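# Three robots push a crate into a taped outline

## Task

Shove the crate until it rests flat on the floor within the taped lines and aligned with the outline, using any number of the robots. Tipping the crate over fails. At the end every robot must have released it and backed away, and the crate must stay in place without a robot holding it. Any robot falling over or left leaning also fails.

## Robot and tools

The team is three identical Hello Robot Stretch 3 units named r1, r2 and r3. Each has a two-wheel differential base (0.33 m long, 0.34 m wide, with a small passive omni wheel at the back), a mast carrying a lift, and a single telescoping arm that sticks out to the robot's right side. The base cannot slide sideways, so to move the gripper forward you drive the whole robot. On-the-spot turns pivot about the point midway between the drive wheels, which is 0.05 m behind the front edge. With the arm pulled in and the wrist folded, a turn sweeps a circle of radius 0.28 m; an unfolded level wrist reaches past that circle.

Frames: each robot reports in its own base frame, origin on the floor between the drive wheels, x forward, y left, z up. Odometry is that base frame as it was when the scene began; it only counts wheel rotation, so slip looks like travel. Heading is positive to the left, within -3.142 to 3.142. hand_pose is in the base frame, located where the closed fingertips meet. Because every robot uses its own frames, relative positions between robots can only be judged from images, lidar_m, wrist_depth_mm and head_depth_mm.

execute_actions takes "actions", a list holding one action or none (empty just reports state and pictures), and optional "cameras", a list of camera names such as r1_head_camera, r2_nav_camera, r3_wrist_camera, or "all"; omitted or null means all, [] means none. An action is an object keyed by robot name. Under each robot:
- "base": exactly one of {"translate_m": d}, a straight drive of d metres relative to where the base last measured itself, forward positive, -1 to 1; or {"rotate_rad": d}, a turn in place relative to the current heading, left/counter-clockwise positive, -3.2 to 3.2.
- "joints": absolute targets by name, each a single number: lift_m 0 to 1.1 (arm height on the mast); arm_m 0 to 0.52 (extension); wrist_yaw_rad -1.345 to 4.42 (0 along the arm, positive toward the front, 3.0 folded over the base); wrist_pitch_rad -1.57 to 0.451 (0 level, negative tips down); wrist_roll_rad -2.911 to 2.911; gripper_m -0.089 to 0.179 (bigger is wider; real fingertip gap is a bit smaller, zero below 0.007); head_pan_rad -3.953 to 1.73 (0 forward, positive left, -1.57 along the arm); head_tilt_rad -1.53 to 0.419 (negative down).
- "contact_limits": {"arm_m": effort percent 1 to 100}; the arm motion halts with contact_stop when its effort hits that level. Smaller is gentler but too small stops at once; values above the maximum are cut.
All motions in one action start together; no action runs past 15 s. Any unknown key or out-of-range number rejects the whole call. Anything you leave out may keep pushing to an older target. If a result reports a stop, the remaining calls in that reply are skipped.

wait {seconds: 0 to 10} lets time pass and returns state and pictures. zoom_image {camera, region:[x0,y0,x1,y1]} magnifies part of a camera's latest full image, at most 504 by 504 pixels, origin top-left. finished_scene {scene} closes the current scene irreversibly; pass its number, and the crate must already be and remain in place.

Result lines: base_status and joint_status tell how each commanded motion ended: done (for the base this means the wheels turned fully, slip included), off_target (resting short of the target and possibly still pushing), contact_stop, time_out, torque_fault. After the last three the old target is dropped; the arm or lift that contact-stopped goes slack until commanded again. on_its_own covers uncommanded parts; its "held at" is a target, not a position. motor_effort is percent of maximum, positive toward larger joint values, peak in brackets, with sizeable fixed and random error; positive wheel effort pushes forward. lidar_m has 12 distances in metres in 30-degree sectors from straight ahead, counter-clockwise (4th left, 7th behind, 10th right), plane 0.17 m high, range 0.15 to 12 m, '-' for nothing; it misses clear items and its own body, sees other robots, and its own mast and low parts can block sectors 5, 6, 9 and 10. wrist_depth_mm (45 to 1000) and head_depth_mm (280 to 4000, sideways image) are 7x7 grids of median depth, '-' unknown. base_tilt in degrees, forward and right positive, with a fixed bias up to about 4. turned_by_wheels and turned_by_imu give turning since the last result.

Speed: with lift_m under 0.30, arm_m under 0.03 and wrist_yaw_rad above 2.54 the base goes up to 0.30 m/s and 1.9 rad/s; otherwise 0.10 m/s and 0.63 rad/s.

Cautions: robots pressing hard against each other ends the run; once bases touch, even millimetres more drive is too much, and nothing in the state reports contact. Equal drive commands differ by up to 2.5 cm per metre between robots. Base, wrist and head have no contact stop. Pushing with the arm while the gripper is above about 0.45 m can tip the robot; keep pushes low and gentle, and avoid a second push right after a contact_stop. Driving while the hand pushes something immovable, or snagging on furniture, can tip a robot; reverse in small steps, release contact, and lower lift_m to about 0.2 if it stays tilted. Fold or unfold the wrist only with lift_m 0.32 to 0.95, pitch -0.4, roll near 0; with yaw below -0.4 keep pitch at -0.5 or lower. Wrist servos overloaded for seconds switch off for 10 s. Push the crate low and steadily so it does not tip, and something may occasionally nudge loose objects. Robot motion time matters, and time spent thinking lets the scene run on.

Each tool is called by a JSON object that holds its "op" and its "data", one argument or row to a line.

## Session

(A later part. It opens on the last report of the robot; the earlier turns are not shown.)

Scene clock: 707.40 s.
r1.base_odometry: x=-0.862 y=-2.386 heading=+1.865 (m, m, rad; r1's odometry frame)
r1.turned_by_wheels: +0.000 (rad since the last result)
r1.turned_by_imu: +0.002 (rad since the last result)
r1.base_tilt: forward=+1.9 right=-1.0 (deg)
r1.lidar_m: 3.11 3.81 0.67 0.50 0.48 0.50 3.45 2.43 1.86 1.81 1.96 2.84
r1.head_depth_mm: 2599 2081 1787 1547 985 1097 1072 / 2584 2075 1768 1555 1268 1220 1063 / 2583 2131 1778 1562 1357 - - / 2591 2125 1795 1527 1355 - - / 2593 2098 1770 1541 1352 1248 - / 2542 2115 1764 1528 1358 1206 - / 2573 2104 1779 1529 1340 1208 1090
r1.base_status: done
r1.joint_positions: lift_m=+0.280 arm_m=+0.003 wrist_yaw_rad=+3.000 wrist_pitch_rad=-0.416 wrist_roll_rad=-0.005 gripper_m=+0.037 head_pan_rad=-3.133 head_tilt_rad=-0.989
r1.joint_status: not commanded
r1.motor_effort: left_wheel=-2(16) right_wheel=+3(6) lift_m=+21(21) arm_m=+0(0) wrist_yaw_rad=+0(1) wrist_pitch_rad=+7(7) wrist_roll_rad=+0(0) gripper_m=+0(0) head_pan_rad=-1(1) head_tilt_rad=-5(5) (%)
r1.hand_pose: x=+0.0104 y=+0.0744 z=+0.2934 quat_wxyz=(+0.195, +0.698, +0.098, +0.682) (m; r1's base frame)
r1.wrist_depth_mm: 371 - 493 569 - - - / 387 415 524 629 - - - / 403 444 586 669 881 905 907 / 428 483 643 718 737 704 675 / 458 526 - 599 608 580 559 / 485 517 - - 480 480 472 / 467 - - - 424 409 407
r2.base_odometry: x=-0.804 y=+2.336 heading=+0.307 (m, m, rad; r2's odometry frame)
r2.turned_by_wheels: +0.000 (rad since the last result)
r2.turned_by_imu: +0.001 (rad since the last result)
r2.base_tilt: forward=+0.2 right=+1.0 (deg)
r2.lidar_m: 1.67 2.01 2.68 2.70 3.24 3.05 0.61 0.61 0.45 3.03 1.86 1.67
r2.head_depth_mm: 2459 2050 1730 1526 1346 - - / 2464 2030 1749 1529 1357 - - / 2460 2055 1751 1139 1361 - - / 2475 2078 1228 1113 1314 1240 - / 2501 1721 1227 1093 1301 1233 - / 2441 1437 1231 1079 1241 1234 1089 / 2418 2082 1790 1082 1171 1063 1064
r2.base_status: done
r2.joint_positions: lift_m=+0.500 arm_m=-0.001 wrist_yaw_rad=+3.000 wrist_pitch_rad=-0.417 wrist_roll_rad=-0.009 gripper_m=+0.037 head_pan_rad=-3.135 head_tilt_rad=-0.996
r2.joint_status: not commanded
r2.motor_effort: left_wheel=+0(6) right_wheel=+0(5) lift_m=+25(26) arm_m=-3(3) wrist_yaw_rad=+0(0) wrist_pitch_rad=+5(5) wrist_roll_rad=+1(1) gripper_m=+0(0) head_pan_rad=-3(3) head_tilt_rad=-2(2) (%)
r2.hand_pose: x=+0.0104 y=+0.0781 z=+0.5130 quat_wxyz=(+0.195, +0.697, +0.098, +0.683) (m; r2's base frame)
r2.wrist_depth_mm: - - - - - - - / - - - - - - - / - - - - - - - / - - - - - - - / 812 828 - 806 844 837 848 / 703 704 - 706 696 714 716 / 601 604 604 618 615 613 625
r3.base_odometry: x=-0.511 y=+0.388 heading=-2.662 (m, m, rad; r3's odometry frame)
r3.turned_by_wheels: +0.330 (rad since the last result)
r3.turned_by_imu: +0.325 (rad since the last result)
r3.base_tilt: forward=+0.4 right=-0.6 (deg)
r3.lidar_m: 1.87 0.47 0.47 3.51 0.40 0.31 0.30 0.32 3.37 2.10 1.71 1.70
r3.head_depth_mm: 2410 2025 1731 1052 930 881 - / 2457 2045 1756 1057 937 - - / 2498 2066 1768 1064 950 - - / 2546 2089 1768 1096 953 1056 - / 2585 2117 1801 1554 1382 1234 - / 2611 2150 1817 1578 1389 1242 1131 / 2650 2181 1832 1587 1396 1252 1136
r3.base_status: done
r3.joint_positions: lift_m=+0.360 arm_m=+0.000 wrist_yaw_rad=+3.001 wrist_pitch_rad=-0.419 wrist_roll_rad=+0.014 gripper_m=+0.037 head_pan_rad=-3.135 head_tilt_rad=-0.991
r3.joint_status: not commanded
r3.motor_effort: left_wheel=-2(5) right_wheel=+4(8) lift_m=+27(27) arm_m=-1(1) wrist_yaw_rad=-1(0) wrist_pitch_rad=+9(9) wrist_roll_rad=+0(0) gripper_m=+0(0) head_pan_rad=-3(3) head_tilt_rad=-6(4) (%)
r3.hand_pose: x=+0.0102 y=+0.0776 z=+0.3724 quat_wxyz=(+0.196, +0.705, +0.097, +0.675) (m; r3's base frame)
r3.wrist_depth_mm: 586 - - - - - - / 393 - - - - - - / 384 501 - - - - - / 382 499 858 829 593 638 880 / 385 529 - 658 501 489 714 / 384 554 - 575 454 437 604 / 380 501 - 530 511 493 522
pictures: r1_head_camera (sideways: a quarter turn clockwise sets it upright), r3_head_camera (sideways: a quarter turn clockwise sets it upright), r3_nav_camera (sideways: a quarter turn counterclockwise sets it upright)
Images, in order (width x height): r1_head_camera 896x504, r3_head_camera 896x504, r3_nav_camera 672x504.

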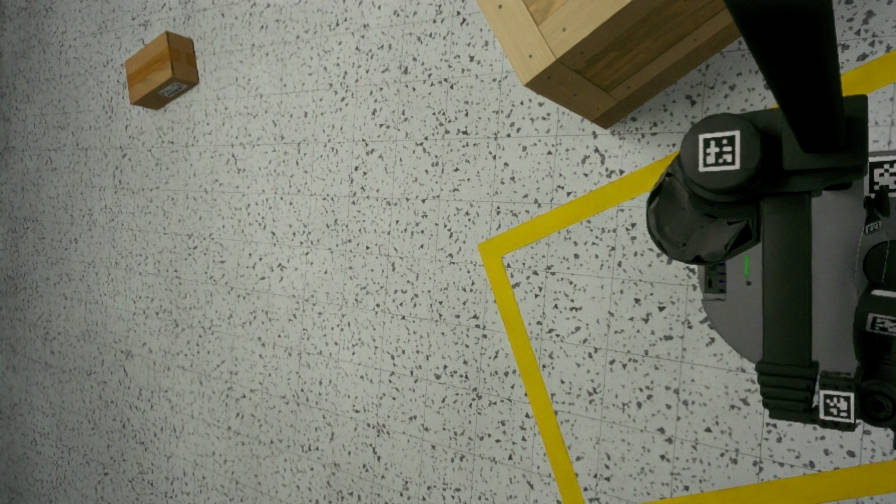

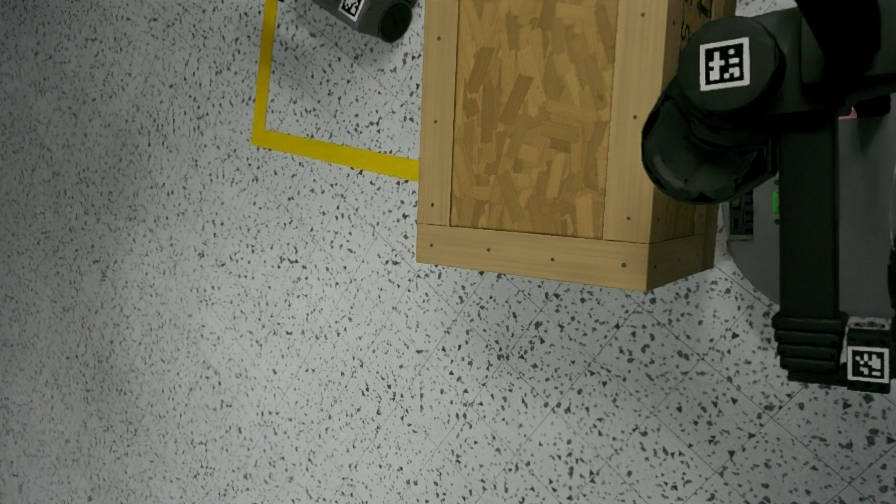

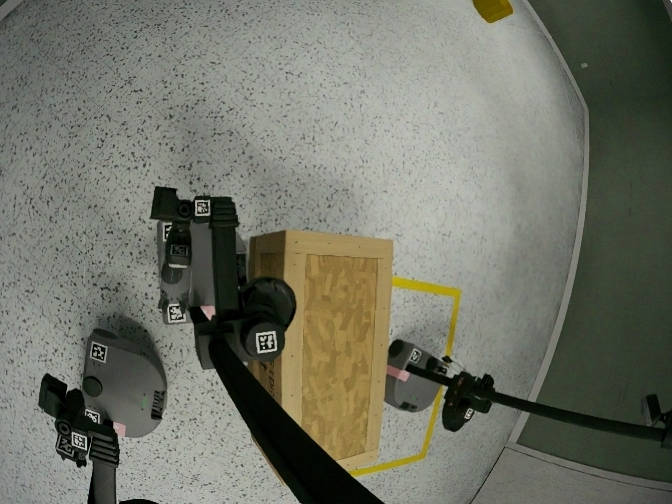

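{"op": "execute_actions", "data": {
  "actions": [
    {"r1":{"base":{"translate_m":-0.29}},"r3":{"base":{"rotate_rad":-0.12}}}
  ],
  "cameras": []
}}

{"op": "execute_actions", "data": {
  "actions": [
    {"r1":{"base":{"rotate_rad":-1.2},"joints":{"lift_m":0.36}}}
  ],
  "cameras": ["r1_head_camera"]
}}

{"op": "execute_actions", "data": {
  "actions": [
    {"r1":{"base":{"translate_m":-0.2}},"r3":{"base":{"translate_m":-0.16}}}
  ],
  "cameras": ["r1_head_camera","r3_head_camera","r2_head_camera"]
}}

Scene clock: 718.13 s.
r1.base_odometry: x=-0.778 y=-2.663 heading=+1.865 (m, m, rad; r1's odometry frame)
r1.turned_by_wheels: +0.000 (rad since the last result)
r1.turned_by_imu: +0.000 (rad since the last result)
r1.base_tilt: forward=+1.9 right=-1.0 (deg)
r1.lidar_m: 3.38 3.82 0.48 0.35 0.35 3.24 3.16 2.40 1.83 1.79 1.94 2.82
r1.head_depth_mm: 2602 2078 1793 1544 1364 1223 1031 / 2581 2128 1790 1547 1366 1235 1068 / 2592 2139 1800 1540 1366 - - / 2582 2104 1770 1551 1354 - - / 2602 2126 1777 1533 1353 1243 - / 2547 2112 1789 1521 1343 1206 - / 2536 2096 1774 1527 1355 1203 1085
r1.base_status: done
r1.joint_positions: lift_m=+0.280 arm_m=+0.003 wrist_yaw_rad=+3.000 wrist_pitch_rad=-0.416 wrist_roll_rad=-0.005 gripper_m=+0.037 head_pan_rad=-3.133 head_tilt_rad=-0.989
r1.joint_status: not commanded
r1.motor_effort: left_wheel=-2(15) right_wheel=+2(7) lift_m=+20(21) arm_m=+0(0) wrist_yaw_rad=-1(1) wrist_pitch_rad=+6(7) wrist_roll_rad=+0(0) gripper_m=+0(0) head_pan_rad=-2(2) head_tilt_rad=-5(5) (%)
r1.hand_pose: x=+0.0104 y=+0.0744 z=+0.2934 quat_wxyz=(+0.195, +0.698, +0.098, +0.682) (m; r1's base frame)
r1.wrist_depth_mm: - - 347 412 524 697 - / - 298 380 453 570 802 - / - 338 420 497 640 871 872 / 811 724 460 539 673 689 683 / 653 594 - 585 603 566 556 / 526 516 - - 480 485 476 / 455 - - - 420 405 401
r2.base_odometry: x=-0.804 y=+2.336 heading=+0.307 (m, m, rad; r2's odometry frame)
r2.turned_by_wheels: +0.000 (rad since the last result)
r2.turned_by_imu: -0.001 (rad since the last result)
r2.base_tilt: forward=+0.3 right=+0.9 (deg)
r2.lidar_m: 1.67 2.00 2.69 2.70 3.22 3.04 0.61 0.61 0.43 3.02 1.87 1.67
r2.head_depth_mm: 2468 2030 1747 1528 1357 - - / 2433 2053 1746 1531 1352 - - / 2488 1895 1643 1130 1357 - - / 1446 1301 1223 1112 1321 1235 - / 2473 2073 1233 1095 1301 1220 - / 2473 2078 1234 1080 1241 1226 1091 / 2529 2081 1766 1078 1158 1062 1023
r2.base_status: not commanded
r2.joint_positions: lift_m=+0.500 arm_m=-0.001 wrist_yaw_rad=+3.000 wrist_pitch_rad=-0.417 wrist_roll_rad=-0.009 gripper_m=+0.037 head_pan_rad=-3.135 head_tilt_rad=-0.996
r2.joint_status: not commanded
r2.motor_effort: left_wheel=+0(1) right_wheel=+0(0) lift_m=+26(26) arm_m=-3(3) wrist_yaw_rad=+0(0) wrist_pitch_rad=+5(5) wrist_roll_rad=+1(1) gripper_m=+0(0) head_pan_rad=-3(4) head_tilt_rad=-2(2) (%)
r2.hand_pose: x=+0.0104 y=+0.0781 z=+0.5130 quat_wxyz=(+0.195, +0.697, +0.098, +0.683) (m; r2's base frame)
r2.wrist_depth_mm: - - - - - - - / - - - - - - - / - - - - - - - / - - - - - - - / 811 813 - 814 845 843 842 / 701 690 - 716 696 720 716 / 607 611 608 616 616 619 627
r3.base_odometry: x=-0.511 y=+0.388 heading=-2.782 (m, m, rad; r3's odometry frame)
r3.turned_by_wheels: -0.120 (rad since the last result)
r3.turned_by_imu: -0.119 (rad since the last result)
r3.base_tilt: forward=+0.4 right=-0.5 (deg)
r3.lidar_m: 1.78 2.52 0.47 3.35 0.44 0.32 0.30 0.31 3.33 2.31 1.74 1.70
r3.head_depth_mm: 2420 2009 1724 1048 934 964 - / 2460 2037 1748 1061 939 - - / 2505 2069 1761 1067 949 - - / 2540 2080 1781 1076 955 1024 - / 2593 2114 1798 1547 1332 1216 - / 2605 2160 1813 1574 1392 1244 1130 / 2623 2167 1834 1588 1406 1255 1138
r3.base_status: done
r3.joint_positions: lift_m=+0.360 arm_m=+0.000 wrist_yaw_rad=+3.001 wrist_pitch_rad=-0.419 wrist_roll_rad=+0.014 gripper_m=+0.037 head_pan_rad=-3.135 head_tilt_rad=-0.991
r3.joint_status: not commanded
r3.motor_effort: left_wheel=+3(8) right_wheel=-3(7) lift_m=+27(27) arm_m=-1(1) wrist_yaw_rad=+0(0) wrist_pitch_rad=+9(9) wrist_roll_rad=+0(0) gripper_m=-1(0) head_pan_rad=-4(3) head_tilt_rad=-4(4) (%)
r3.hand_pose: x=+0.0102 y=+0.0776 z=+0.3724 quat_wxyz=(+0.196, +0.705, +0.097, +0.675) (m; r3's base frame)
r3.wrist_depth_mm: 574 - - - - - - / 452 - - - - - - / 452 599 - - - - - / 442 597 856 656 592 845 885 / 434 625 - 520 499 661 716 / 426 575 - 560 474 504 600 / 417 513 - 537 515 520 523
pictures: none
No camera images: the call's "cameras" was empty. Leave "cameras" out to get every camera's image.

Scene clock: 720.73 s.
r1.base_odometry: x=-0.778 y=-2.663 heading=+0.665 (m, m, rad; r1's odometry frame)
r1.turned_by_wheels: -1.200 (rad since the last result)
r1.turned_by_imu: -1.203 (rad since the last result)
r1.base_tilt: forward=+1.9 right=-1.0 (deg)
r1.lidar_m: 1.86 2.43 3.44 3.38 0.56 0.37 0.34 3.38 3.17 2.77 1.90 1.79
r1.head_depth_mm: 2525 1096 1513 1082 1002 1240 1072 / 2554 2143 1774 1076 981 1231 - / 1357 2121 1652 1073 975 - - / 1121 2059 1607 1068 959 - - / 2490 2092 1798 1116 1298 1224 - / 2529 2088 1772 1537 1350 1214 - / 2557 2072 1776 1544 1350 1210 1089
r1.base_status: done
r1.joint_positions: lift_m=+0.360 arm_m=+0.003 wrist_yaw_rad=+3.000 wrist_pitch_rad=-0.416 wrist_roll_rad=-0.005 gripper_m=+0.037 head_pan_rad=-3.134 head_tilt_rad=-0.989
r1.joint_status: all done
r1.motor_effort: left_wheel=+4(12) right_wheel=-3(8) lift_m=+39(42) arm_m=+0(0) wrist_yaw_rad=+0(2) wrist_pitch_rad=+6(7) wrist_roll_rad=+0(0) gripper_m=+0(1) head_pan_rad=-2(2) head_tilt_rad=-5(4) (%)
r1.hand_pose: x=+0.0104 y=+0.0744 z=+0.3727 quat_wxyz=(+0.195, +0.698, +0.098, +0.682) (m; r1's base frame)
r1.wrist_depth_mm: - - - - - - - / 572 - - - - - - / 539 777 - - - - - / 511 782 918 895 877 825 802 / 488 713 - 720 719 695 661 / 456 614 - 593 581 575 543 / 437 541 - 537 497 490 476
r2.base_odometry: x=-0.804 y=+2.336 heading=+0.307 (m, m, rad; r2's odometry frame)
r2.turned_by_wheels: +0.000 (rad since the last result)
r2.turned_by_imu: +0.000 (rad since the last result)
r2.base_tilt: forward=+0.2 right=+0.9 (deg)
r2.lidar_m: 1.67 2.00 2.68 2.70 3.24 3.05 0.61 0.61 0.43 3.03 1.86 1.66
r2.head_depth_mm: 2452 2031 1746 1522 1354 - - / 2450 2046 1750 1532 1361 - - / 2474 2043 1712 1135 1361 - - / 2478 1955 1234 1109 1320 1241 - / 2487 1469 1223 1094 1300 1227 - / 2427 2061 1235 1079 1238 1230 1090 / 2497 2075 1758 1083 1156 1061 1016
r2.base_status: not commanded
r2.joint_positions: lift_m=+0.500 arm_m=-0.001 wrist_yaw_rad=+3.000 wrist_pitch_rad=-0.417 wrist_roll_rad=-0.009 gripper_m=+0.037 head_pan_rad=-3.135 head_tilt_rad=-0.996
r2.joint_status: not commanded
r2.motor_effort: left_wheel=+1(0) right_wheel=+0(0) lift_m=+26(26) arm_m=-3(2) wrist_yaw_rad=+1(1) wrist_pitch_rad=+5(5) wrist_roll_rad=+1(0) gripper_m=+1(1) head_pan_rad=-3(2) head_tilt_rad=-2(1) (%)
r2.hand_pose: x=+0.0104 y=+0.0781 z=+0.5130 quat_wxyz=(+0.195, +0.697, +0.098, +0.683) (m; r2's base frame)
r2.wrist_depth_mm: - - - - - - - / - - - - - - - / - - - - - - - / - - - - - - - / 806 819 - 826 861 842 857 / 695 710 - 705 688 712 715 / 602 605 611 606 619 618 621
r3.base_odometry: x=-0.511 y=+0.388 heading=-2.782 (m, m, rad; r3's odometry frame)
r3.turned_by_wheels: +0.000 (rad since the last result)
r3.turned_by_imu: +0.000 (rad since the last result)
r3.base_tilt: forward=+0.4 right=-0.5 (deg)
r3.lidar_m: 1.79 2.53 0.47 3.34 0.44 0.32 0.30 0.31 3.35 2.31 1.74 1.70
r3.head_depth_mm: 2426 2015 1712 1047 930 970 - / 2476 2044 1754 1061 939 - - / 2512 2058 1767 1065 947 - - / 2536 2093 1785 1081 953 1024 - / 2577 2110 1802 1542 1340 1217 - / 2609 2143 1811 1581 1390 1245 1131 / 2630 2172 1828 1593 1403 1260 1137
r3.base_status: not commanded
r3.joint_positions: lift_m=+0.360 arm_m=+0.000 wrist_yaw_rad=+3.001 wrist_pitch_rad=-0.419 wrist_roll_rad=+0.014 gripper_m=+0.037 head_pan_rad=-3.135 head_tilt_rad=-0.991
r3.joint_status: not commanded
r3.motor_effort: left_wheel=+3(3) right_wheel=-3(3) lift_m=+27(27) arm_m=-1(1) wrist_yaw_rad=+0(1) wrist_pitch_rad=+9(9) wrist_roll_rad=+0(0) gripper_m=+1(1) head_pan_rad=-3(4) head_tilt_rad=-3(3) (%)
r3.hand_pose: x=+0.0102 y=+0.0776 z=+0.3724 quat_wxyz=(+0.196, +0.705, +0.097, +0.675) (m; r3's base frame)
r3.wrist_depth_mm: 578 - - - - - - / 454 - - - - - - / 449 609 - - - - - / 438 601 869 647 595 848 891 / 433 631 - 516 499 666 720 / 429 573 - 565 470 503 607 / 419 515 - 533 515 518 519
pictures: r1_head_camera (sideways: a quarter turn clockwise sets it upright)
Images, in order (width x height): r1_head_camera 896x504.

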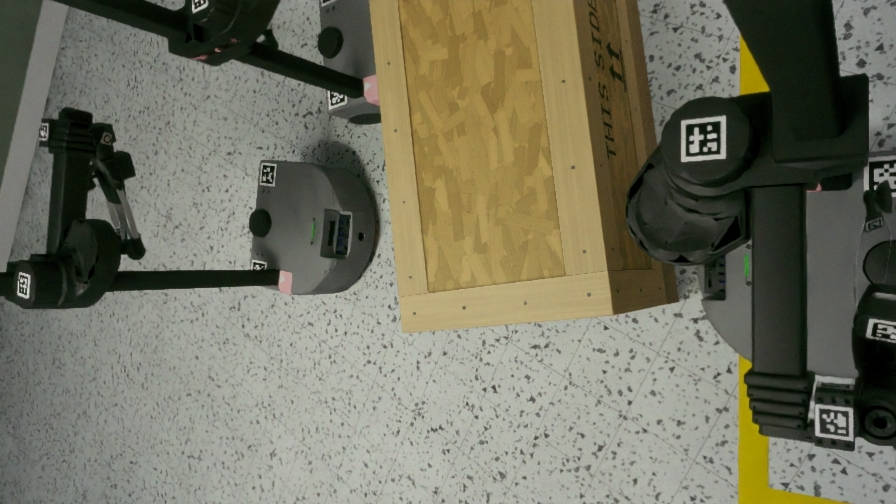

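Scene clock: 724.67 s.
r1.base_odometry: x=-0.935 y=-2.787 heading=+0.664 (m, m, rad; r1's odometry frame)
r1.turned_by_wheels: +0.000 (rad since the last result)
r1.turned_by_imu: +0.129 (rad since the last result)
r1.base_tilt: forward=+1.9 right=-1.0 (deg)
r1.lidar_m: 2.09 3.00 3.43 0.55 0.32 0.27 0.27 3.17 3.09 2.64 2.00 1.95
r1.head_depth_mm: 2487 2006 1794 1359 952 871 1076 / 2589 1969 1707 1429 947 887 1055 / 1028 1265 1516 1065 944 - - / 2545 2108 1785 1476 942 - - / 2573 2116 1785 1532 1349 1228 - / 2566 2080 1757 1535 1341 1219 - / 2579 2104 1746 1523 1349 1201 1090
r1.base_status: translate_m off_target (by the wheels' count: -0.1997 of -0.2000)
r1.joint_positions: lift_m=+0.360 arm_m=+0.003 wrist_yaw_rad=+3.001 wrist_pitch_rad=-0.416 wrist_roll_rad=-0.005 gripper_m=+0.037 head_pan_rad=-3.134 head_tilt_rad=-0.992
r1.joint_status: not commanded
r1.on_its_own: left_wheel is at rest, and its effort (-70) is outside its rest range (-18 to +18); right_wheel is at rest, and its effort (-40) is outside its rest range (-18 to +18)
r1.motor_effort: left_wheel=-70(73) right_wheel=-40(78) lift_m=+38(39) arm_m=+0(0) wrist_yaw_rad=+1(2) wrist_pitch_rad=+7(6) wrist_roll_rad=+0(0) gripper_m=+0(0) head_pan_rad=-1(1) head_tilt_rad=-4(5) (%)
r1.hand_pose: x=+0.0103 y=+0.0745 z=+0.3728 quat_wxyz=(+0.194, +0.698, +0.098, +0.682) (m; r1's base frame)
r1.wrist_depth_mm: - - - - - - - / 458 409 707 - - - - / 300 340 784 - - - - / 282 363 802 896 857 853 830 / 283 387 - 714 708 671 667 / 286 392 - 584 564 575 568 / 286 388 - 540 497 491 476
r2.base_odometry: x=-0.804 y=+2.336 heading=+0.307 (m, m, rad; r2's odometry frame)
r2.turned_by_wheels: +0.000 (rad since the last result)
r2.turned_by_imu: -0.001 (rad since the last result)
r2.base_tilt: forward=+0.2 right=+1.0 (deg)
r2.lidar_m: 1.67 2.01 2.69 2.69 3.22 3.05 0.53 0.52 0.51 3.05 1.86 1.67
r2.head_depth_mm: 2444 2035 1735 1531 1349 - - / 2448 2067 1747 1517 1354 - - / 2464 1914 1713 1132 1325 - - / 2452 1190 1543 1071 1197 1231 - / 2420 1103 1393 1074 1195 1230 - / 2413 2065 1747 1077 1199 1235 1090 / 2505 2059 1762 1083 1148 1093 1132
r2.base_status: not commanded
r2.joint_positions: lift_m=+0.500 arm_m=-0.001 wrist_yaw_rad=+3.000 wrist_pitch_rad=-0.417 wrist_roll_rad=-0.009 gripper_m=+0.037 head_pan_rad=-3.135 head_tilt_rad=-0.996
r2.joint_status: not commanded
r2.motor_effort: left_wheel=+0(0) right_wheel=+0(0) lift_m=+25(26) arm_m=-3(3) wrist_yaw_rad=+1(1) wrist_pitch_rad=+5(5) wrist_roll_rad=+1(1) gripper_m=-1(1) head_pan_rad=-4(3) head_tilt_rad=-1(1) (%)
r2.hand_pose: x=+0.0104 y=+0.0781 z=+0.5130 quat_wxyz=(+0.195, +0.697, +0.098, +0.683) (m; r2's base frame)
r2.wrist_depth_mm: - - - - - - - / - - - - - - - / - - - - - - - / - - - - - - - / 815 813 - 812 843 833 849 / 697 696 - 709 686 714 713 / 606 606 615 610 618 625 623
r3.base_odometry: x=-0.361 y=+0.444 heading=-2.781 (m, m, rad; r3's odometry frame)
r3.turned_by_wheels: +0.002 (rad since the last result)
r3.turned_by_imu: +0.192 (rad since the last result)
r3.base_tilt: forward=+0.5 right=-0.5 (deg)
r3.lidar_m: 2.01 0.52 0.63 0.42 0.29 0.27 0.27 0.35 3.71 2.07 1.76 1.76
r3.head_depth_mm: 2430 2028 1727 1508 935 860 - / 2439 2030 1747 1060 941 - - / 2490 2072 1761 1068 947 - - / 2533 2095 1778 1545 952 1141 - / 2561 2129 1798 1557 1378 1239 - / 2617 2134 1807 1570 1395 1243 1132 / 2630 2163 1827 1592 1401 1260 1138
r3.base_status: translate_m off_target (by the wheels' count: -0.1599 of -0.1600)
r3.joint_positions: lift_m=+0.360 arm_m=+0.000 wrist_yaw_rad=+3.001 wrist_pitch_rad=-0.418 wrist_roll_rad=+0.014 gripper_m=+0.037 head_pan_rad=-3.135 head_tilt_rad=-0.992
r3.joint_status: not commanded
r3.on_its_own: right_wheel is at rest, and its effort (-73) is outside its rest range (-18 to +18)
r3.motor_effort: left_wheel=+18(88) right_wheel=-73(82) lift_m=+27(27) arm_m=-1(1) wrist_yaw_rad=-1(2) wrist_pitch_rad=+9(9) wrist_roll_rad=+0(0) gripper_m=+0(0) head_pan_rad=-1(3) head_tilt_rad=-3(3) (%)
r3.hand_pose: x=+0.0101 y=+0.0776 z=+0.3725 quat_wxyz=(+0.196, +0.705, +0.097, +0.675) (m; r3's base frame)
r3.wrist_depth_mm: - - 599 - - - - / 344 - 512 - - - - / 271 312 554 - - - - / 278 332 603 884 658 595 880 / 286 356 - 701 499 486 502 / 295 383 - 596 485 443 421 / 305 378 - 528 516 493 460
pictures: r1_head_camera (sideways: a quarter turn clockwise sets it upright), r2_head_camera (sideways: a quarter turn clockwise sets it upright), r3_head_camera (sideways: a quarter turn clockwise sets it upright)
Images, in order (width x height): r1_head_camera 896x504, r2_head_camera 896x504, r3_head_camera 896x504.

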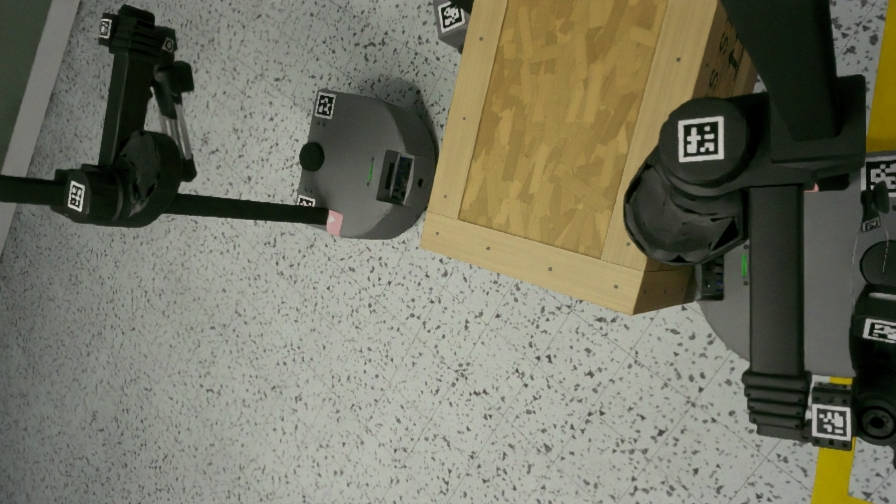

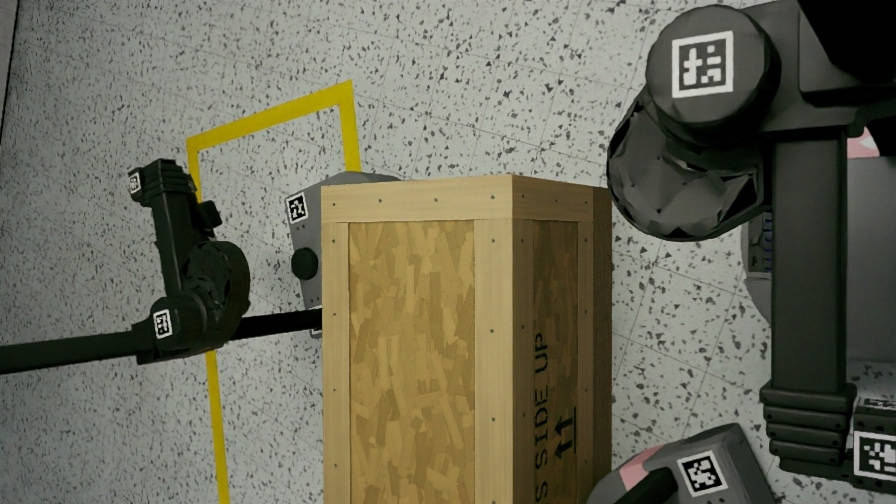

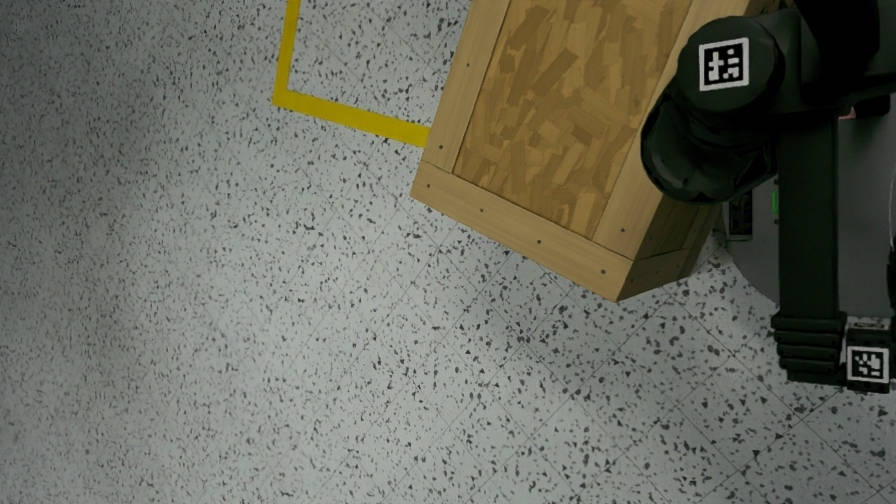

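{"op": "execute_actions", "data": {
  "actions": [
    {"r1":{"base":{"translate_m":0.06},"joints":{"lift_m":0.28}},"r3":{"base":{"translate_m":0.06},"joints":{"lift_m":0.29}}}
  ],
  "cameras": []
}}

{"op": "execute_actions", "data": {
  "actions": [
    {"r1":{"base":{"rotate_rad":0.42}},"r3":{"base":{"rotate_rad":-1.19}}}
  ],
  "cameras": ["r3_nav_camera"]
}}

{"op": "execute_actions", "data": {
  "actions": [
    {"r1":{"base":{"translate_m":0.87}},"r2":{"base":{"rotate_rad":0.74}},"r3":{"base":{"translate_m":0.3}}}
  ],
  "cameras": ["r3_nav_camera"]
}}

{"op": "execute_actions", "data": {
  "actions": [
    {"r1":{"base":{"rotate_rad":-0.55},"joints":{"head_tilt_rad":-0.85}},"r2":{"base":{"translate_m":-0.2}},"r3":{"base":{"rotate_rad":0.59}}}
  ],
  "cameras": ["r3_nav_camera"]
}}

{"op": "execute_actions", "data": {
  "actions": [
    {"r2":{"base":{"rotate_rad":-0.95}},"r3":{"base":{"translate_m":-0.2},"joints":{"lift_m":0.36}}}
  ],
  "cameras": ["r1_head_camera","r2_head_camera","r3_head_camera"]
}}

Scene clock: 762.77 s.
r1.base_odometry: x=-0.888 y=-2.750 heading=+0.664 (m, m, rad; r1's odometry frame)
r1.turned_by_wheels: +0.000 (rad since the last result)
r1.turned_by_imu: +0.000 (rad since the last result)
r1.base_tilt: forward=+1.9 right=-1.0 (deg)
r1.lidar_m: 2.03 2.91 3.41 0.66 0.38 0.33 0.33 3.20 3.11 2.57 1.95 1.90
r1.head_depth_mm: 2526 2049 1783 1073 946 968 1069 / 2595 2028 1684 1074 942 1057 1064 / 1039 1947 1554 1071 941 - - / 2548 2095 1744 1079 963 - - / 2626 2093 1775 1529 1325 1226 - / 2592 2077 1771 1523 1353 1206 - / 2524 2082 1755 1516 1360 1207 1096
r1.base_status: done
r1.joint_positions: lift_m=+0.280 arm_m=+0.003 wrist_yaw_rad=+3.001 wrist_pitch_rad=-0.416 wrist_roll_rad=-0.005 gripper_m=+0.037 head_pan_rad=-3.134 head_tilt_rad=-0.992
r1.joint_status: all done
r1.motor_effort: left_wheel=-1(57) right_wheel=+1(34) lift_m=+20(33) arm_m=+0(0) wrist_yaw_rad=-2(1) wrist_pitch_rad=+7(7) wrist_roll_rad=+0(0) gripper_m=+1(0) head_pan_rad=-2(2) head_tilt_rad=-4(3) (%)
r1.hand_pose: x=+0.0103 y=+0.0745 z=+0.2935 quat_wxyz=(+0.194, +0.698, +0.098, +0.682) (m; r1's base frame)
r1.wrist_depth_mm: 352 - - - - - - / 339 403 - - - - - / 345 416 - 993 929 935 846 / 342 446 758 749 703 721 681 / 349 463 - 608 602 571 548 / 339 466 - - 470 478 466 / 344 - - - 414 408 406
r2.base_odometry: x=-0.804 y=+2.336 heading=+0.307 (m, m, rad; r2's odometry frame)
r2.turned_by_wheels: +0.000 (rad since the last result)
r2.turned_by_imu: -0.001 (rad since the last result)
r2.base_tilt: forward=+0.3 right=+1.0 (deg)
r2.lidar_m: 1.67 2.00 2.68 2.69 3.21 3.05 0.53 0.55 0.47 3.03 1.86 1.67
r2.head_depth_mm: 2464 2037 1744 1519 1350 - - / 2488 2061 1738 1530 1363 - - / 2473 1956 1732 1133 1331 - - / 2486 1440 1540 1074 1187 1237 - / 2387 1200 1429 1071 1194 1228 - / 2425 2067 1771 1078 1195 1236 1085 / 2507 2071 1772 1085 1202 1063 1088
r2.base_status: not commanded
r2.joint_positions: lift_m=+0.500 arm_m=-0.001 wrist_yaw_rad=+3.000 wrist_pitch_rad=-0.417 wrist_roll_rad=-0.009 gripper_m=+0.037 head_pan_rad=-3.135 head_tilt_rad=-0.996
r2.joint_status: not commanded
r2.motor_effort: left_wheel=+0(0) right_wheel=+0(1) lift_m=+25(26) arm_m=-3(3) wrist_yaw_rad=+0(1) wrist_pitch_rad=+5(5) wrist_roll_rad=+1(1) gripper_m=+0(0) head_pan_rad=-3(4) head_tilt_rad=-2(2) (%)
r2.hand_pose: x=+0.0104 y=+0.0781 z=+0.5130 quat_wxyz=(+0.195, +0.697, +0.098, +0.683) (m; r2's base frame)
r2.wrist_depth_mm: - - - - - - - / - - - - - - - / - - - - - - - / - - - - - - - / 811 828 - 821 858 849 844 / 693 687 - 702 694 722 719 / 608 600 612 619 619 618 618
r3.base_odometry: x=-0.417 y=+0.423 heading=-2.781 (m, m, rad; r3's odometry frame)
r3.turned_by_wheels: +0.000 (rad since the last result)
r3.turned_by_imu: -0.002 (rad since the last result)
r3.base_tilt: forward=+0.4 right=-0.6 (deg)
r3.lidar_m: 1.96 0.47 0.59 0.50 0.34 0.32 0.33 0.42 3.60 2.02 1.72 1.72
r3.head_depth_mm: 2424 2005 1721 1047 930 872 - / 2456 2055 1749 1059 941 883 - / 2494 2070 1768 1071 947 1058 - / 2506 2091 1782 1549 981 1224 - / 2564 2120 1797 1562 1377 1237 - / 2586 2136 1821 1576 1397 1249 1132 / 2653 2186 1829 1590 1401 1252 1138
r3.base_status: done
r3.joint_positions: lift_m=+0.290 arm_m=+0.000 wrist_yaw_rad=+3.001 wrist_pitch_rad=-0.418 wrist_roll_rad=+0.014 gripper_m=+0.037 head_pan_rad=-3.135 head_tilt_rad=-0.992
r3.joint_status: all done
r3.motor_effort: left_wheel=+0(16) right_wheel=+1(57) lift_m=+21(23) arm_m=-1(1) wrist_yaw_rad=-1(1) wrist_pitch_rad=+9(9) wrist_roll_rad=+0(0) gripper_m=+0(0) head_pan_rad=-3(4) head_tilt_rad=-4(3) (%)
r3.hand_pose: x=+0.0101 y=+0.0776 z=+0.3028 quat_wxyz=(+0.196, +0.705, +0.097, +0.675) (m; r3's base frame)
r3.wrist_depth_mm: 303 - 569 - - - - / 313 - 609 - - - - / 323 372 656 976 653 585 - / 328 393 687 749 469 471 725 / 335 422 - 610 415 395 400 / 341 448 - 530 433 413 386 / 340 - - - 446 437 432
pictures: none
No camera images: the call's "cameras" was empty. Leave "cameras" out to get every camera's image.

Scene clock: 764.73 s.
r1.base_odometry: x=-0.888 y=-2.750 heading=+1.084 (m, m, rad; r1's odometry frame)
r1.turned_by_wheels: +0.420 (rad since the last result)
r1.turned_by_imu: +0.420 (rad since the last result)
r1.base_tilt: forward=+1.8 right=-1.0 (deg)
r1.lidar_m: 2.61 3.42 3.45 0.41 0.33 0.33 0.36 3.12 2.86 1.99 1.90 1.97
r1.head_depth_mm: 2631 2107 1800 1415 946 862 1074 / 2581 2118 1775 1516 947 914 1070 / 2597 2116 1777 1543 958 - - / 2553 2104 1773 1538 1353 - - / 2547 2089 1767 1533 1346 1245 - / 2530 2067 1766 1532 1347 1213 - / 2559 1944 1758 1519 1343 1205 1085
r1.base_status: done
r1.joint_positions: lift_m=+0.280 arm_m=+0.003 wrist_yaw_rad=+3.001 wrist_pitch_rad=-0.416 wrist_roll_rad=-0.005 gripper_m=+0.037 head_pan_rad=-3.134 head_tilt_rad=-0.992
r1.joint_status: not commanded
r1.motor_effort: left_wheel=-3(10) right_wheel=+3(9) lift_m=+21(21) arm_m=+0(0) wrist_yaw_rad=-1(0) wrist_pitch_rad=+7(7) wrist_roll_rad=+0(0) gripper_m=+0(0) head_pan_rad=-2(1) head_tilt_rad=-4(3) (%)
r1.hand_pose: x=+0.0103 y=+0.0745 z=+0.2935 quat_wxyz=(+0.194, +0.698, +0.098, +0.682) (m; r1's base frame)
r1.wrist_depth_mm: 285 - 426 594 - - - / 275 306 465 652 - - - / 288 330 503 702 975 902 886 / 296 356 555 692 722 702 676 / 310 380 - 609 611 568 557 / 321 393 - - 475 489 464 / 324 - - - 420 416 405
r2.base_odometry: x=-0.804 y=+2.336 heading=+0.307 (m, m, rad; r2's odometry frame)
r2.turned_by_wheels: +0.000 (rad since the last result)
r2.turned_by_imu: +0.000 (rad since the last result)
r2.base_tilt: forward=+0.2 right=+0.9 (deg)
r2.lidar_m: 1.67 2.01 2.69 2.70 3.23 3.04 0.53 0.55 0.33 3.02 1.87 1.66
r2.head_depth_mm: 2421 2039 1745 1510 1366 - - / 2451 2044 1761 1527 1357 - - / 2449 1959 1606 1129 1324 - - / 2452 1245 1539 1072 1184 1233 - / 2292 1253 1385 1078 1192 1230 - / 2485 2064 1765 1081 1198 1089 1092 / 2491 2064 1761 1082 1034 716 945
r2.base_status: not commanded
r2.joint_positions: lift_m=+0.500 arm_m=-0.001 wrist_yaw_rad=+3.000 wrist_pitch_rad=-0.417 wrist_roll_rad=-0.009 gripper_m=+0.037 head_pan_rad=-3.135 head_tilt_rad=-0.996
r2.joint_status: not commanded
r2.motor_effort: left_wheel=+1(1) right_wheel=+0(0) lift_m=+26(26) arm_m=-3(3) wrist_yaw_rad=+1(0) wrist_pitch_rad=+5(5) wrist_roll_rad=+1(1) gripper_m=+0(1) head_pan_rad=-4(3) head_tilt_rad=-1(3) (%)
r2.hand_pose: x=+0.0104 y=+0.0781 z=+0.5130 quat_wxyz=(+0.195, +0.697, +0.098, +0.683) (m; r2's base frame)
r2.wrist_depth_mm: - - - - - - - / - - - - - - - / - - - - - - - / - - - - - - - / 808 817 - 834 847 842 845 / 698 714 - 699 696 713 723 / 604 603 621 621 614 616 625
r3.base_odometry: x=-0.417 y=+0.423 heading=+2.313 (m, m, rad; r3's odometry frame)
r3.turned_by_wheels: -1.190 (rad since the last result)
r3.turned_by_imu: -1.171 (rad since the last result)
r3.base_tilt: forward=+0.4 right=-0.5 (deg)
r3.lidar_m: 1.74 1.72 1.85 0.48 0.47 0.60 0.36 0.32 0.32 0.38 3.34 2.22
r3.head_depth_mm: 2411 2010 1735 1507 1332 1116 - / 2465 2033 1747 1463 1322 1268 - / 2498 2067 1755 1070 1131 1269 - / 2401 2090 1779 1080 974 1212 - / 2560 2118 1519 1085 964 1004 - / 2612 1979 1139 1097 970 881 1084 / 2620 1379 1761 1585 978 873 902
r3.base_status: done
r3.joint_positions: lift_m=+0.290 arm_m=+0.000 wrist_yaw_rad=+3.001 wrist_pitch_rad=-0.418 wrist_roll_rad=+0.014 gripper_m=+0.037 head_pan_rad=-3.135 head_tilt_rad=-0.992
r3.joint_status: not commanded
r3.motor_effort: left_wheel=+2(12) right_wheel=-3(9) lift_m=+21(21) arm_m=-1(1) wrist_yaw_rad=-1(1) wrist_pitch_rad=+9(9) wrist_roll_rad=+0(0) gripper_m=-1(0) head_pan_rad=-3(3) head_tilt_rad=-3(3) (%)
r3.hand_pose: x=+0.0101 y=+0.0776 z=+0.3028 quat_wxyz=(+0.196, +0.705, +0.097, +0.675) (m; r3's base frame)
r3.wrist_depth_mm: - - - - - - - / - - - - - - - / 959 541 957 970 977 987 - / 462 465 483 747 755 758 758 / 382 379 - 605 635 609 620 / 375 389 - 527 527 516 514 / 441 - - - 445 452 446
pictures: r3_nav_camera (sideways: a quarter turn counterclockwise sets it upright)
Images, in order (width x height): r3_nav_camera 672x504.

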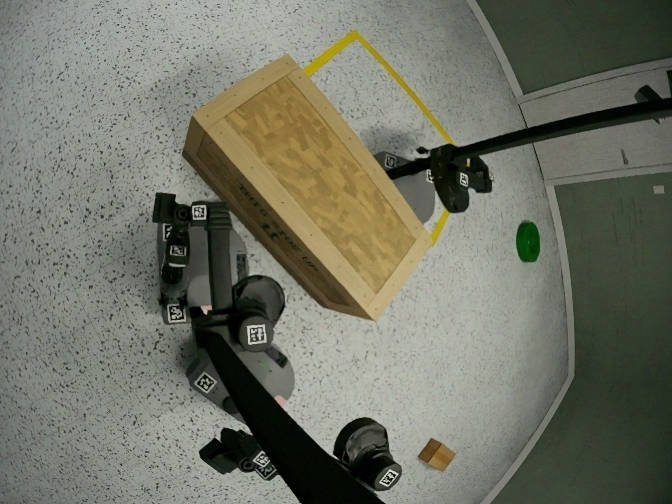

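Scene clock: 769.40 s.
r1.base_odometry: x=-0.481 y=-1.981 heading=+1.084 (m, m, rad; r1's odometry frame)
r1.turned_by_wheels: +0.000 (rad since the last result)
r1.turned_by_imu: -0.002 (rad since the last result)
r1.base_tilt: forward=+1.9 right=-1.0 (deg)
r1.lidar_m: 1.97 4.83 2.87 3.43 1.01 1.00 1.10 3.84 2.17 1.52 1.45 1.50
r1.head_depth_mm: 2523 1475 1303 1449 1365 1234 1073 / 2603 1476 1376 1516 1360 1233 1069 / 2585 1466 1529 1524 1356 - - / 2577 2117 1745 1540 1358 - - / 2585 2095 1772 1524 1355 1246 - / 2441 2102 1763 1523 1348 1209 - / 2517 2085 1764 1520 1343 1201 1090
r1.base_status: done
r1.joint_positions: lift_m=+0.280 arm_m=+0.003 wrist_yaw_rad=+3.001 wrist_pitch_rad=-0.416 wrist_roll_rad=-0.005 gripper_m=+0.037 head_pan_rad=-3.134 head_tilt_rad=-0.992
r1.joint_status: not commanded
r1.motor_effort: left_wheel=-2(9) right_wheel=+2(10) lift_m=+21(21) arm_m=+0(0) wrist_yaw_rad=+0(0) wrist_pitch_rad=+7(7) wrist_roll_rad=+0(0) gripper_m=-1(0) head_pan_rad=-1(1) head_tilt_rad=-3(3) (%)
r1.hand_pose: x=+0.0103 y=+0.0745 z=+0.2935 quat_wxyz=(+0.194, +0.698, +0.098, +0.682) (m; r1's base frame)
r1.wrist_depth_mm: - - - - - - - / - - - - - - - / - - - 982 953 929 883 / 818 796 787 743 714 678 660 / 663 627 - 603 601 566 562 / 538 520 - - 471 479 464 / 454 - - - 422 409 402
r2.base_odometry: x=-0.804 y=+2.336 heading=+1.047 (m, m, rad; r2's odometry frame)
r2.turned_by_wheels: +0.740 (rad since the last result)
r2.turned_by_imu: +0.733 (rad since the last result)
r2.base_tilt: forward=+0.2 right=+1.0 (deg)
r2.lidar_m: 2.39 2.68 2.80 3.17 0.53 0.53 0.60 3.84 0.50 1.72 1.66 1.73
r2.head_depth_mm: 2492 1992 1743 1072 994 - - / 2473 2057 1222 1067 1143 - - / 2472 2056 1220 1104 1311 - - / 2488 2058 1227 1233 1363 1230 - / 2484 2057 1250 1464 1361 1222 - / 2508 2080 1774 1542 1220 1168 1086 / 2496 2065 1762 1553 840 1098 1131
r2.base_status: done
r2.joint_positions: lift_m=+0.500 arm_m=-0.001 wrist_yaw_rad=+3.000 wrist_pitch_rad=-0.417 wrist_roll_rad=-0.009 gripper_m=+0.037 head_pan_rad=-3.135 head_tilt_rad=-0.996
r2.joint_status: not commanded
r2.motor_effort: left_wheel=-1(6) right_wheel=+2(7) lift_m=+26(25) arm_m=-3(3) wrist_yaw_rad=+1(1) wrist_pitch_rad=+5(5) wrist_roll_rad=+1(1) gripper_m=+0(1) head_pan_rad=-3(3) head_tilt_rad=-2(1) (%)
r2.hand_pose: x=+0.0104 y=+0.0781 z=+0.5130 quat_wxyz=(+0.195, +0.697, +0.098, +0.683) (m; r2's base frame)
r2.wrist_depth_mm: - - - - - - - / - - - - - - - / - - - - - - - / 477 - - - - - - / 495 801 - 833 841 843 841 / 533 661 - 709 678 718 711 / 557 610 612 620 598 628 625
r3.base_odometry: x=-0.620 y=+0.644 heading=+2.313 (m, m, rad; r3's odometry frame)
r3.turned_by_wheels: +0.000 (rad since the last result)
r3.turned_by_imu: -0.001 (rad since the last result)
r3.base_tilt: forward=+0.4 right=-0.6 (deg)
r3.lidar_m: 1.46 1.45 1.55 2.32 0.63 0.64 0.61 0.54 0.54 3.26 3.32 1.88
r3.head_depth_mm: 2418 2016 1726 1503 1181 1110 - / 2473 2038 1718 1500 1343 1253 - / 2511 2072 1227 1369 1359 1266 - / 2470 2085 1235 1151 1351 1244 - / 2552 2121 1252 1101 1261 1233 - / 2593 2133 1263 1100 1077 1232 1131 / 2639 2146 1840 1104 991 1219 1140
r3.base_status: done
r3.joint_positions: lift_m=+0.290 arm_m=+0.000 wrist_yaw_rad=+3.001 wrist_pitch_rad=-0.418 wrist_roll_rad=+0.014 gripper_m=+0.037 head_pan_rad=-3.135 head_tilt_rad=-0.992
r3.joint_status: not commanded
r3.motor_effort: left_wheel=+2(12) right_wheel=-2(8) lift_m=+21(21) arm_m=-1(1) wrist_yaw_rad=-1(0) wrist_pitch_rad=+9(9) wrist_roll_rad=+0(0) gripper_m=+0(1) head_pan_rad=-3(2) head_tilt_rad=-4(5) (%)
r3.hand_pose: x=+0.0101 y=+0.0776 z=+0.3028 quat_wxyz=(+0.196, +0.705, +0.097, +0.675) (m; r3's base frame)
r3.wrist_depth_mm: - - - - - - - / - - - - - - - / 945 958 971 964 965 987 - / 466 537 746 745 749 752 762 / 422 560 - 604 631 616 615 / 428 511 - 532 533 516 515 / 440 - - - 441 446 448
pictures: r3_nav_camera (sideways: a quarter turn counterclockwise sets it upright)
Images, in order (width x height): r3_nav_camera 672x504.

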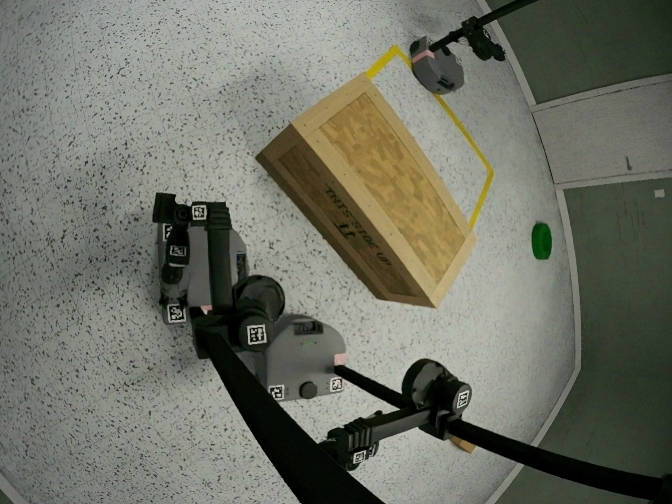

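Scene clock: 772.40 s.
r1.base_odometry: x=-0.481 y=-1.981 heading=+0.534 (m, m, rad; r1's odometry frame)
r1.turned_by_wheels: -0.550 (rad since the last result)
r1.turned_by_imu: -0.550 (rad since the last result)
r1.base_tilt: forward=+1.9 right=-1.0 (deg)
r1.lidar_m: 1.49 1.94 4.51 2.87 3.45 1.01 1.00 1.09 3.85 2.23 1.51 1.46
r1.head_depth_mm: 2829 2685 2113 1710 1458 1267 1136 / 2988 2495 2057 1670 1451 1265 1140 / 3063 2061 1461 1450 1461 1269 - / 3180 2717 1454 1485 1459 1261 - / 3184 2584 1452 1521 1452 1262 1152 / 3181 2591 1449 1549 1452 1262 1117 / 3599 2644 1448 1582 1449 1258 1111
r1.base_status: done
r1.joint_positions: lift_m=+0.280 arm_m=+0.003 wrist_yaw_rad=+3.001 wrist_pitch_rad=-0.416 wrist_roll_rad=-0.005 gripper_m=+0.037 head_pan_rad=-3.134 head_tilt_rad=-0.853
r1.joint_status: all done
r1.motor_effort: left_wheel=+3(13) right_wheel=-2(6) lift_m=+21(21) arm_m=+0(0) wrist_yaw_rad=+0(2) wrist_pitch_rad=+6(7) wrist_roll_rad=+0(0) gripper_m=+0(1) head_pan_rad=-1(1) head_tilt_rad=+0(7) (%)
r1.hand_pose: x=+0.0103 y=+0.0745 z=+0.2935 quat_wxyz=(+0.194, +0.698, +0.098, +0.682) (m; r1's base frame)
r1.wrist_depth_mm: - - - - - - - / - - - - - - - / - - - - 957 929 880 / 809 793 788 751 725 705 671 / 648 639 - 591 605 576 566 / 529 525 - - 475 479 474 / 455 - - - 421 405 404
r2.base_odometry: x=-0.904 y=+2.163 heading=+1.047 (m, m, rad; r2's odometry frame)
r2.turned_by_wheels: +0.000 (rad since the last result)
r2.turned_by_imu: -0.002 (rad since the last result)
r2.base_tilt: forward=+0.2 right=+1.0 (deg)
r2.lidar_m: 2.53 2.86 2.98 3.10 0.39 0.38 0.43 0.71 0.38 1.82 1.76 1.84
r2.head_depth_mm: 2453 2032 1737 1067 945 - - / 2477 2046 1743 1068 948 - - / 2458 2067 1223 1076 982 - - / 2440 2055 1742 1077 1198 1241 - / 2485 2062 1755 1120 1344 1224 - / 2520 2066 1766 1538 1364 1169 1089 / 2521 2066 1763 1549 1376 1029 985
r2.base_status: done
r2.joint_positions: lift_m=+0.500 arm_m=-0.001 wrist_yaw_rad=+3.000 wrist_pitch_rad=-0.417 wrist_roll_rad=-0.009 gripper_m=+0.037 head_pan_rad=-3.135 head_tilt_rad=-0.996
r2.joint_status: not commanded
r2.motor_effort: left_wheel=+0(8) right_wheel=+2(3) lift_m=+26(26) arm_m=-3(3) wrist_yaw_rad=+0(0) wrist_pitch_rad=+5(5) wrist_roll_rad=+1(1) gripper_m=-1(1) head_pan_rad=-3(4) head_tilt_rad=-1(2) (%)
r2.hand_pose: x=+0.0104 y=+0.0781 z=+0.5130 quat_wxyz=(+0.195, +0.697, +0.098, +0.683) (m; r2's base frame)
r2.wrist_depth_mm: - - - - - - - / - - - - - - - / 489 473 - - - - - / 381 414 - - - - - / 363 452 - 827 839 826 834 / 388 500 - 709 692 710 731 / 407 513 616 615 620 616 627
r3.base_odometry: x=-0.620 y=+0.644 heading=+2.903 (m, m, rad; r3's odometry frame)
r3.turned_by_wheels: +0.590 (rad since the last result)
r3.turned_by_imu: +0.580 (rad since the last result)
r3.base_tilt: forward=+0.4 right=-0.6 (deg)
r3.lidar_m: 1.45 1.60 2.50 3.30 0.63 0.60 0.54 0.54 3.27 3.51 1.78 1.45
r3.head_depth_mm: 2428 2015 1208 1085 1295 1067 - / 2468 2054 1215 1083 1295 1264 - / 2487 2064 1227 1071 1293 1268 - / 2382 1970 1244 1078 1257 1247 - / 1831 1934 1801 1132 1340 1239 - / 2454 2150 1810 1583 1389 1245 1132 / 2648 2170 1835 1589 1401 1258 1133
r3.base_status: done
r3.joint_positions: lift_m=+0.290 arm_m=+0.000 wrist_yaw_rad=+3.001 wrist_pitch_rad=-0.418 wrist_roll_rad=+0.014 gripper_m=+0.037 head_pan_rad=-3.135 head_tilt_rad=-0.992
r3.joint_status: not commanded
r3.motor_effort: left_wheel=-2(8) right_wheel=+3(12) lift_m=+21(22) arm_m=-1(1) wrist_yaw_rad=-1(1) wrist_pitch_rad=+9(9) wrist_roll_rad=+0(0) gripper_m=+0(0) head_pan_rad=-2(3) head_tilt_rad=-4(4) (%)
r3.hand_pose: x=+0.0101 y=+0.0776 z=+0.3028 quat_wxyz=(+0.196, +0.705, +0.097, +0.675) (m; r3's base frame)
r3.wrist_depth_mm: - - - - - - - / - - - - - - - / 560 598 987 952 967 973 - / 458 462 704 747 747 754 757 / 378 407 - 611 633 617 616 / 372 422 - 529 534 519 513 / 408 - - - 444 448 447
pictures: r3_nav_camera (sideways: a quarter turn counterclockwise sets it upright)
Images, in order (width x height): r3_nav_camera 672x504.

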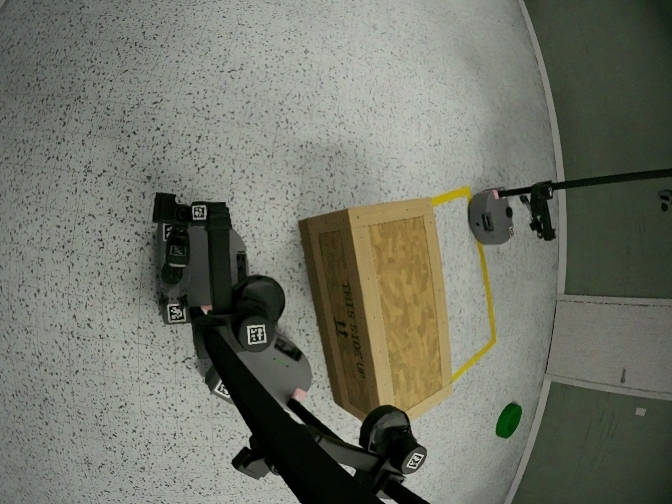

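Scene clock: 775.77 s.
r1.base_odometry: x=-0.481 y=-1.981 heading=+0.534 (m, m, rad; r1's odometry frame)
r1.turned_by_wheels: +0.000 (rad since the last result)
r1.turned_by_imu: +0.000 (rad since the last result)
r1.base_tilt: forward=+1.9 right=-1.0 (deg)
r1.lidar_m: 1.48 1.94 4.52 2.87 3.46 1.01 1.00 1.08 3.83 2.22 1.51 1.46
r1.head_depth_mm: 2832 2691 2106 1720 1470 1270 1135 / 2989 2505 2032 1683 1456 1270 1141 / 3051 2414 1459 1459 1455 1269 - / 3194 2500 1453 1491 1454 1261 - / 3226 2562 1458 1523 1452 1271 1150 / 1558 2461 1453 1556 1449 1263 1121 / 3547 2661 1450 1579 1455 1251 1107
r1.base_status: not commanded
r1.joint_positions: lift_m=+0.280 arm_m=+0.003 wrist_yaw_rad=+3.001 wrist_pitch_rad=-0.416 wrist_roll_rad=-0.005 gripper_m=+0.037 head_pan_rad=-3.134 head_tilt_rad=-0.853
r1.joint_status: not commanded
r1.motor_effort: left_wheel=+3(4) right_wheel=-2(2) lift_m=+21(21) arm_m=+0(0) wrist_yaw_rad=+0(1) wrist_pitch_rad=+6(7) wrist_roll_rad=+0(0) gripper_m=+0(0) head_pan_rad=-1(1) head_tilt_rad=+0(0) (%)
r1.hand_pose: x=+0.0103 y=+0.0745 z=+0.2935 quat_wxyz=(+0.194, +0.698, +0.098, +0.682) (m; r1's base frame)
r1.wrist_depth_mm: - - - - - - - / - - - - - - - / - - - 977 934 918 883 / 818 795 760 730 716 695 688 / 649 623 - 589 604 574 545 / 531 531 - - 476 471 476 / 450 - - - 419 417 407
r2.base_odometry: x=-0.904 y=+2.163 heading=+0.097 (m, m, rad; r2's odometry frame)
r2.turned_by_wheels: -0.950 (rad since the last result)
r2.turned_by_imu: -0.943 (rad since the last result)
r2.base_tilt: forward=+0.2 right=+0.9 (deg)
r2.lidar_m: 1.76 1.90 2.84 2.86 3.09 0.43 0.38 0.39 0.46 0.34 2.27 1.79
r2.head_depth_mm: 2432 2021 1758 1521 1348 - - / 2452 2050 1756 1533 1359 - - / 2474 2047 1751 1105 965 - - / 2480 2046 1756 1075 969 1189 - / 2453 2058 1755 1074 952 1174 - / 2481 2062 1756 1073 957 1146 1081 / 2493 2065 1762 1080 958 1077 1102
r2.base_status: done
r2.joint_positions: lift_m=+0.500 arm_m=-0.001 wrist_yaw_rad=+3.000 wrist_pitch_rad=-0.417 wrist_roll_rad=-0.009 gripper_m=+0.037 head_pan_rad=-3.135 head_tilt_rad=-0.996
r2.joint_status: not commanded
r2.motor_effort: left_wheel=+2(8) right_wheel=-2(6) lift_m=+26(25) arm_m=-3(3) wrist_yaw_rad=+0(0) wrist_pitch_rad=+5(5) wrist_roll_rad=+1(1) gripper_m=+0(1) head_pan_rad=-3(4) head_tilt_rad=-1(2) (%)
r2.hand_pose: x=+0.0104 y=+0.0781 z=+0.5130 quat_wxyz=(+0.195, +0.697, +0.098, +0.683) (m; r2's base frame)
r2.wrist_depth_mm: - - - - - - - / - - - - - - - / - - - - - - - / - - - - - - - / 822 823 - 825 845 847 840 / 689 693 - 702 690 704 721 / 603 607 610 626 616 628 622
r3.base_odometry: x=-0.426 y=+0.597 heading=+2.903 (m, m, rad; r3's odometry frame)
r3.turned_by_wheels: +0.000 (rad since the last result)
r3.turned_by_imu: +0.000 (rad since the last result)
r3.base_tilt: forward=+0.4 right=-0.5 (deg)
r3.lidar_m: 1.64 1.81 2.85 0.46 0.59 0.38 0.35 0.35 3.19 3.33 2.02 1.66
r3.head_depth_mm: 2427 2018 1734 1048 965 1199 - / 2481 2043 1742 1059 958 - - / 2495 2064 1763 1065 962 - - / 2429 1994 1781 1073 952 1154 - / 2551 1815 1800 1091 976 1207 - / 2446 2081 1832 1579 1393 1244 1132 / 2638 2170 1825 1596 1397 1252 1136
r3.base_status: done
r3.joint_positions: lift_m=+0.360 arm_m=+0.000 wrist_yaw_rad=+3.001 wrist_pitch_rad=-0.418 wrist_roll_rad=+0.014 gripper_m=+0.037 head_pan_rad=-3.135 head_tilt_rad=-0.992
r3.joint_status: all done
r3.motor_effort: left_wheel=-2(12) right_wheel=+2(7) lift_m=+29(29) arm_m=-1(1) wrist_yaw_rad=-2(1) wrist_pitch_rad=+9(9) wrist_roll_rad=+0(0) gripper_m=+0(0) head_pan_rad=-3(3) head_tilt_rad=-3(4) (%)
r3.hand_pose: x=+0.0101 y=+0.0776 z=+0.3724 quat_wxyz=(+0.196, +0.705, +0.097, +0.675) (m; r3's base frame)
r3.wrist_depth_mm: - - - - - - - / - - - - - - - / 640 - 700 - - - - / 615 825 591 868 864 877 887 / 585 505 - 706 731 720 708 / 557 560 - 581 614 604 607 / 498 518 - 524 514 517 520
pictures: r1_head_camera (sideways: a quarter turn clockwise sets it upright), r2_head_camera (sideways: a quarter turn clockwise sets it upright), r3_head_camera (sideways: a quarter turn clockwise sets it upright)
Images, in order (width x height): r1_head_camera 896x504, r2_head_camera 896x504, r3_head_camera 896x504.

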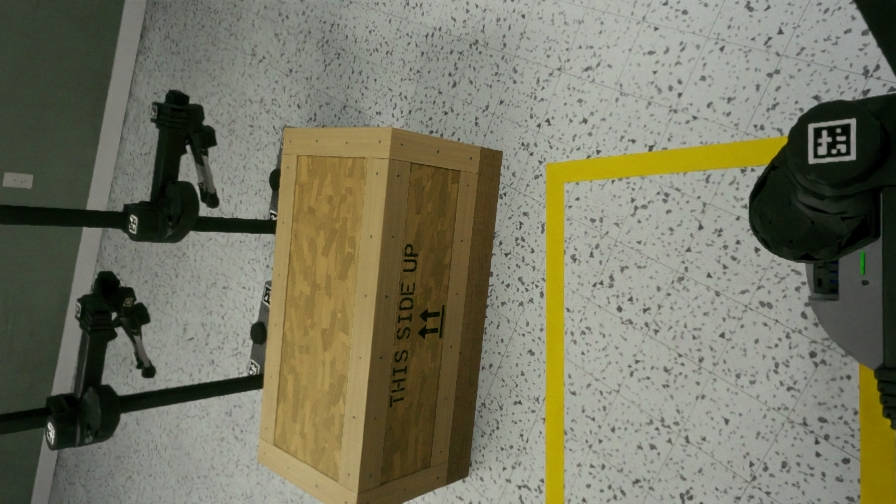

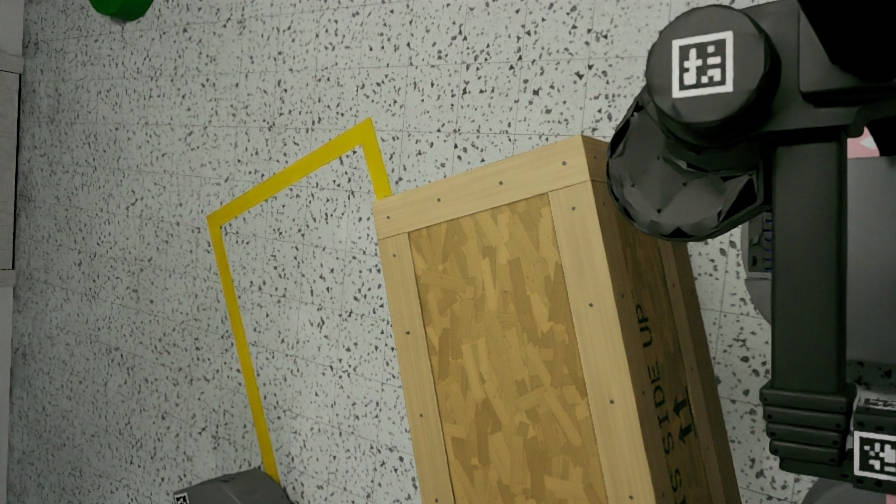

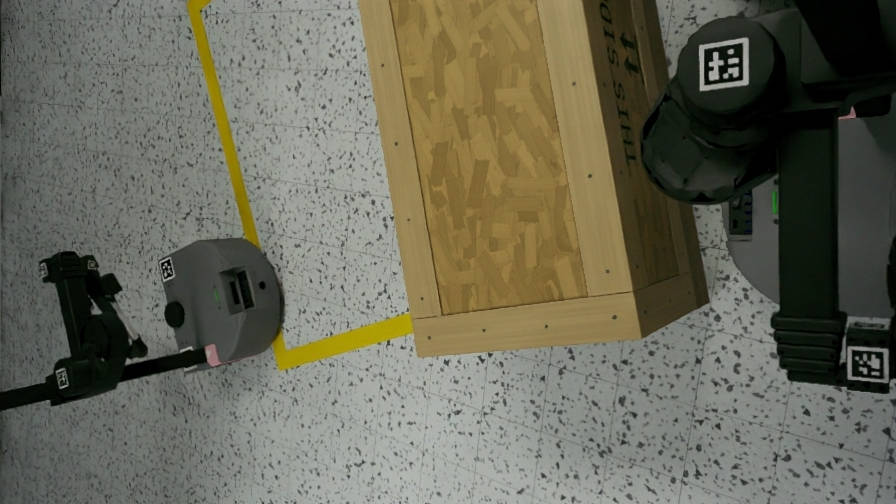

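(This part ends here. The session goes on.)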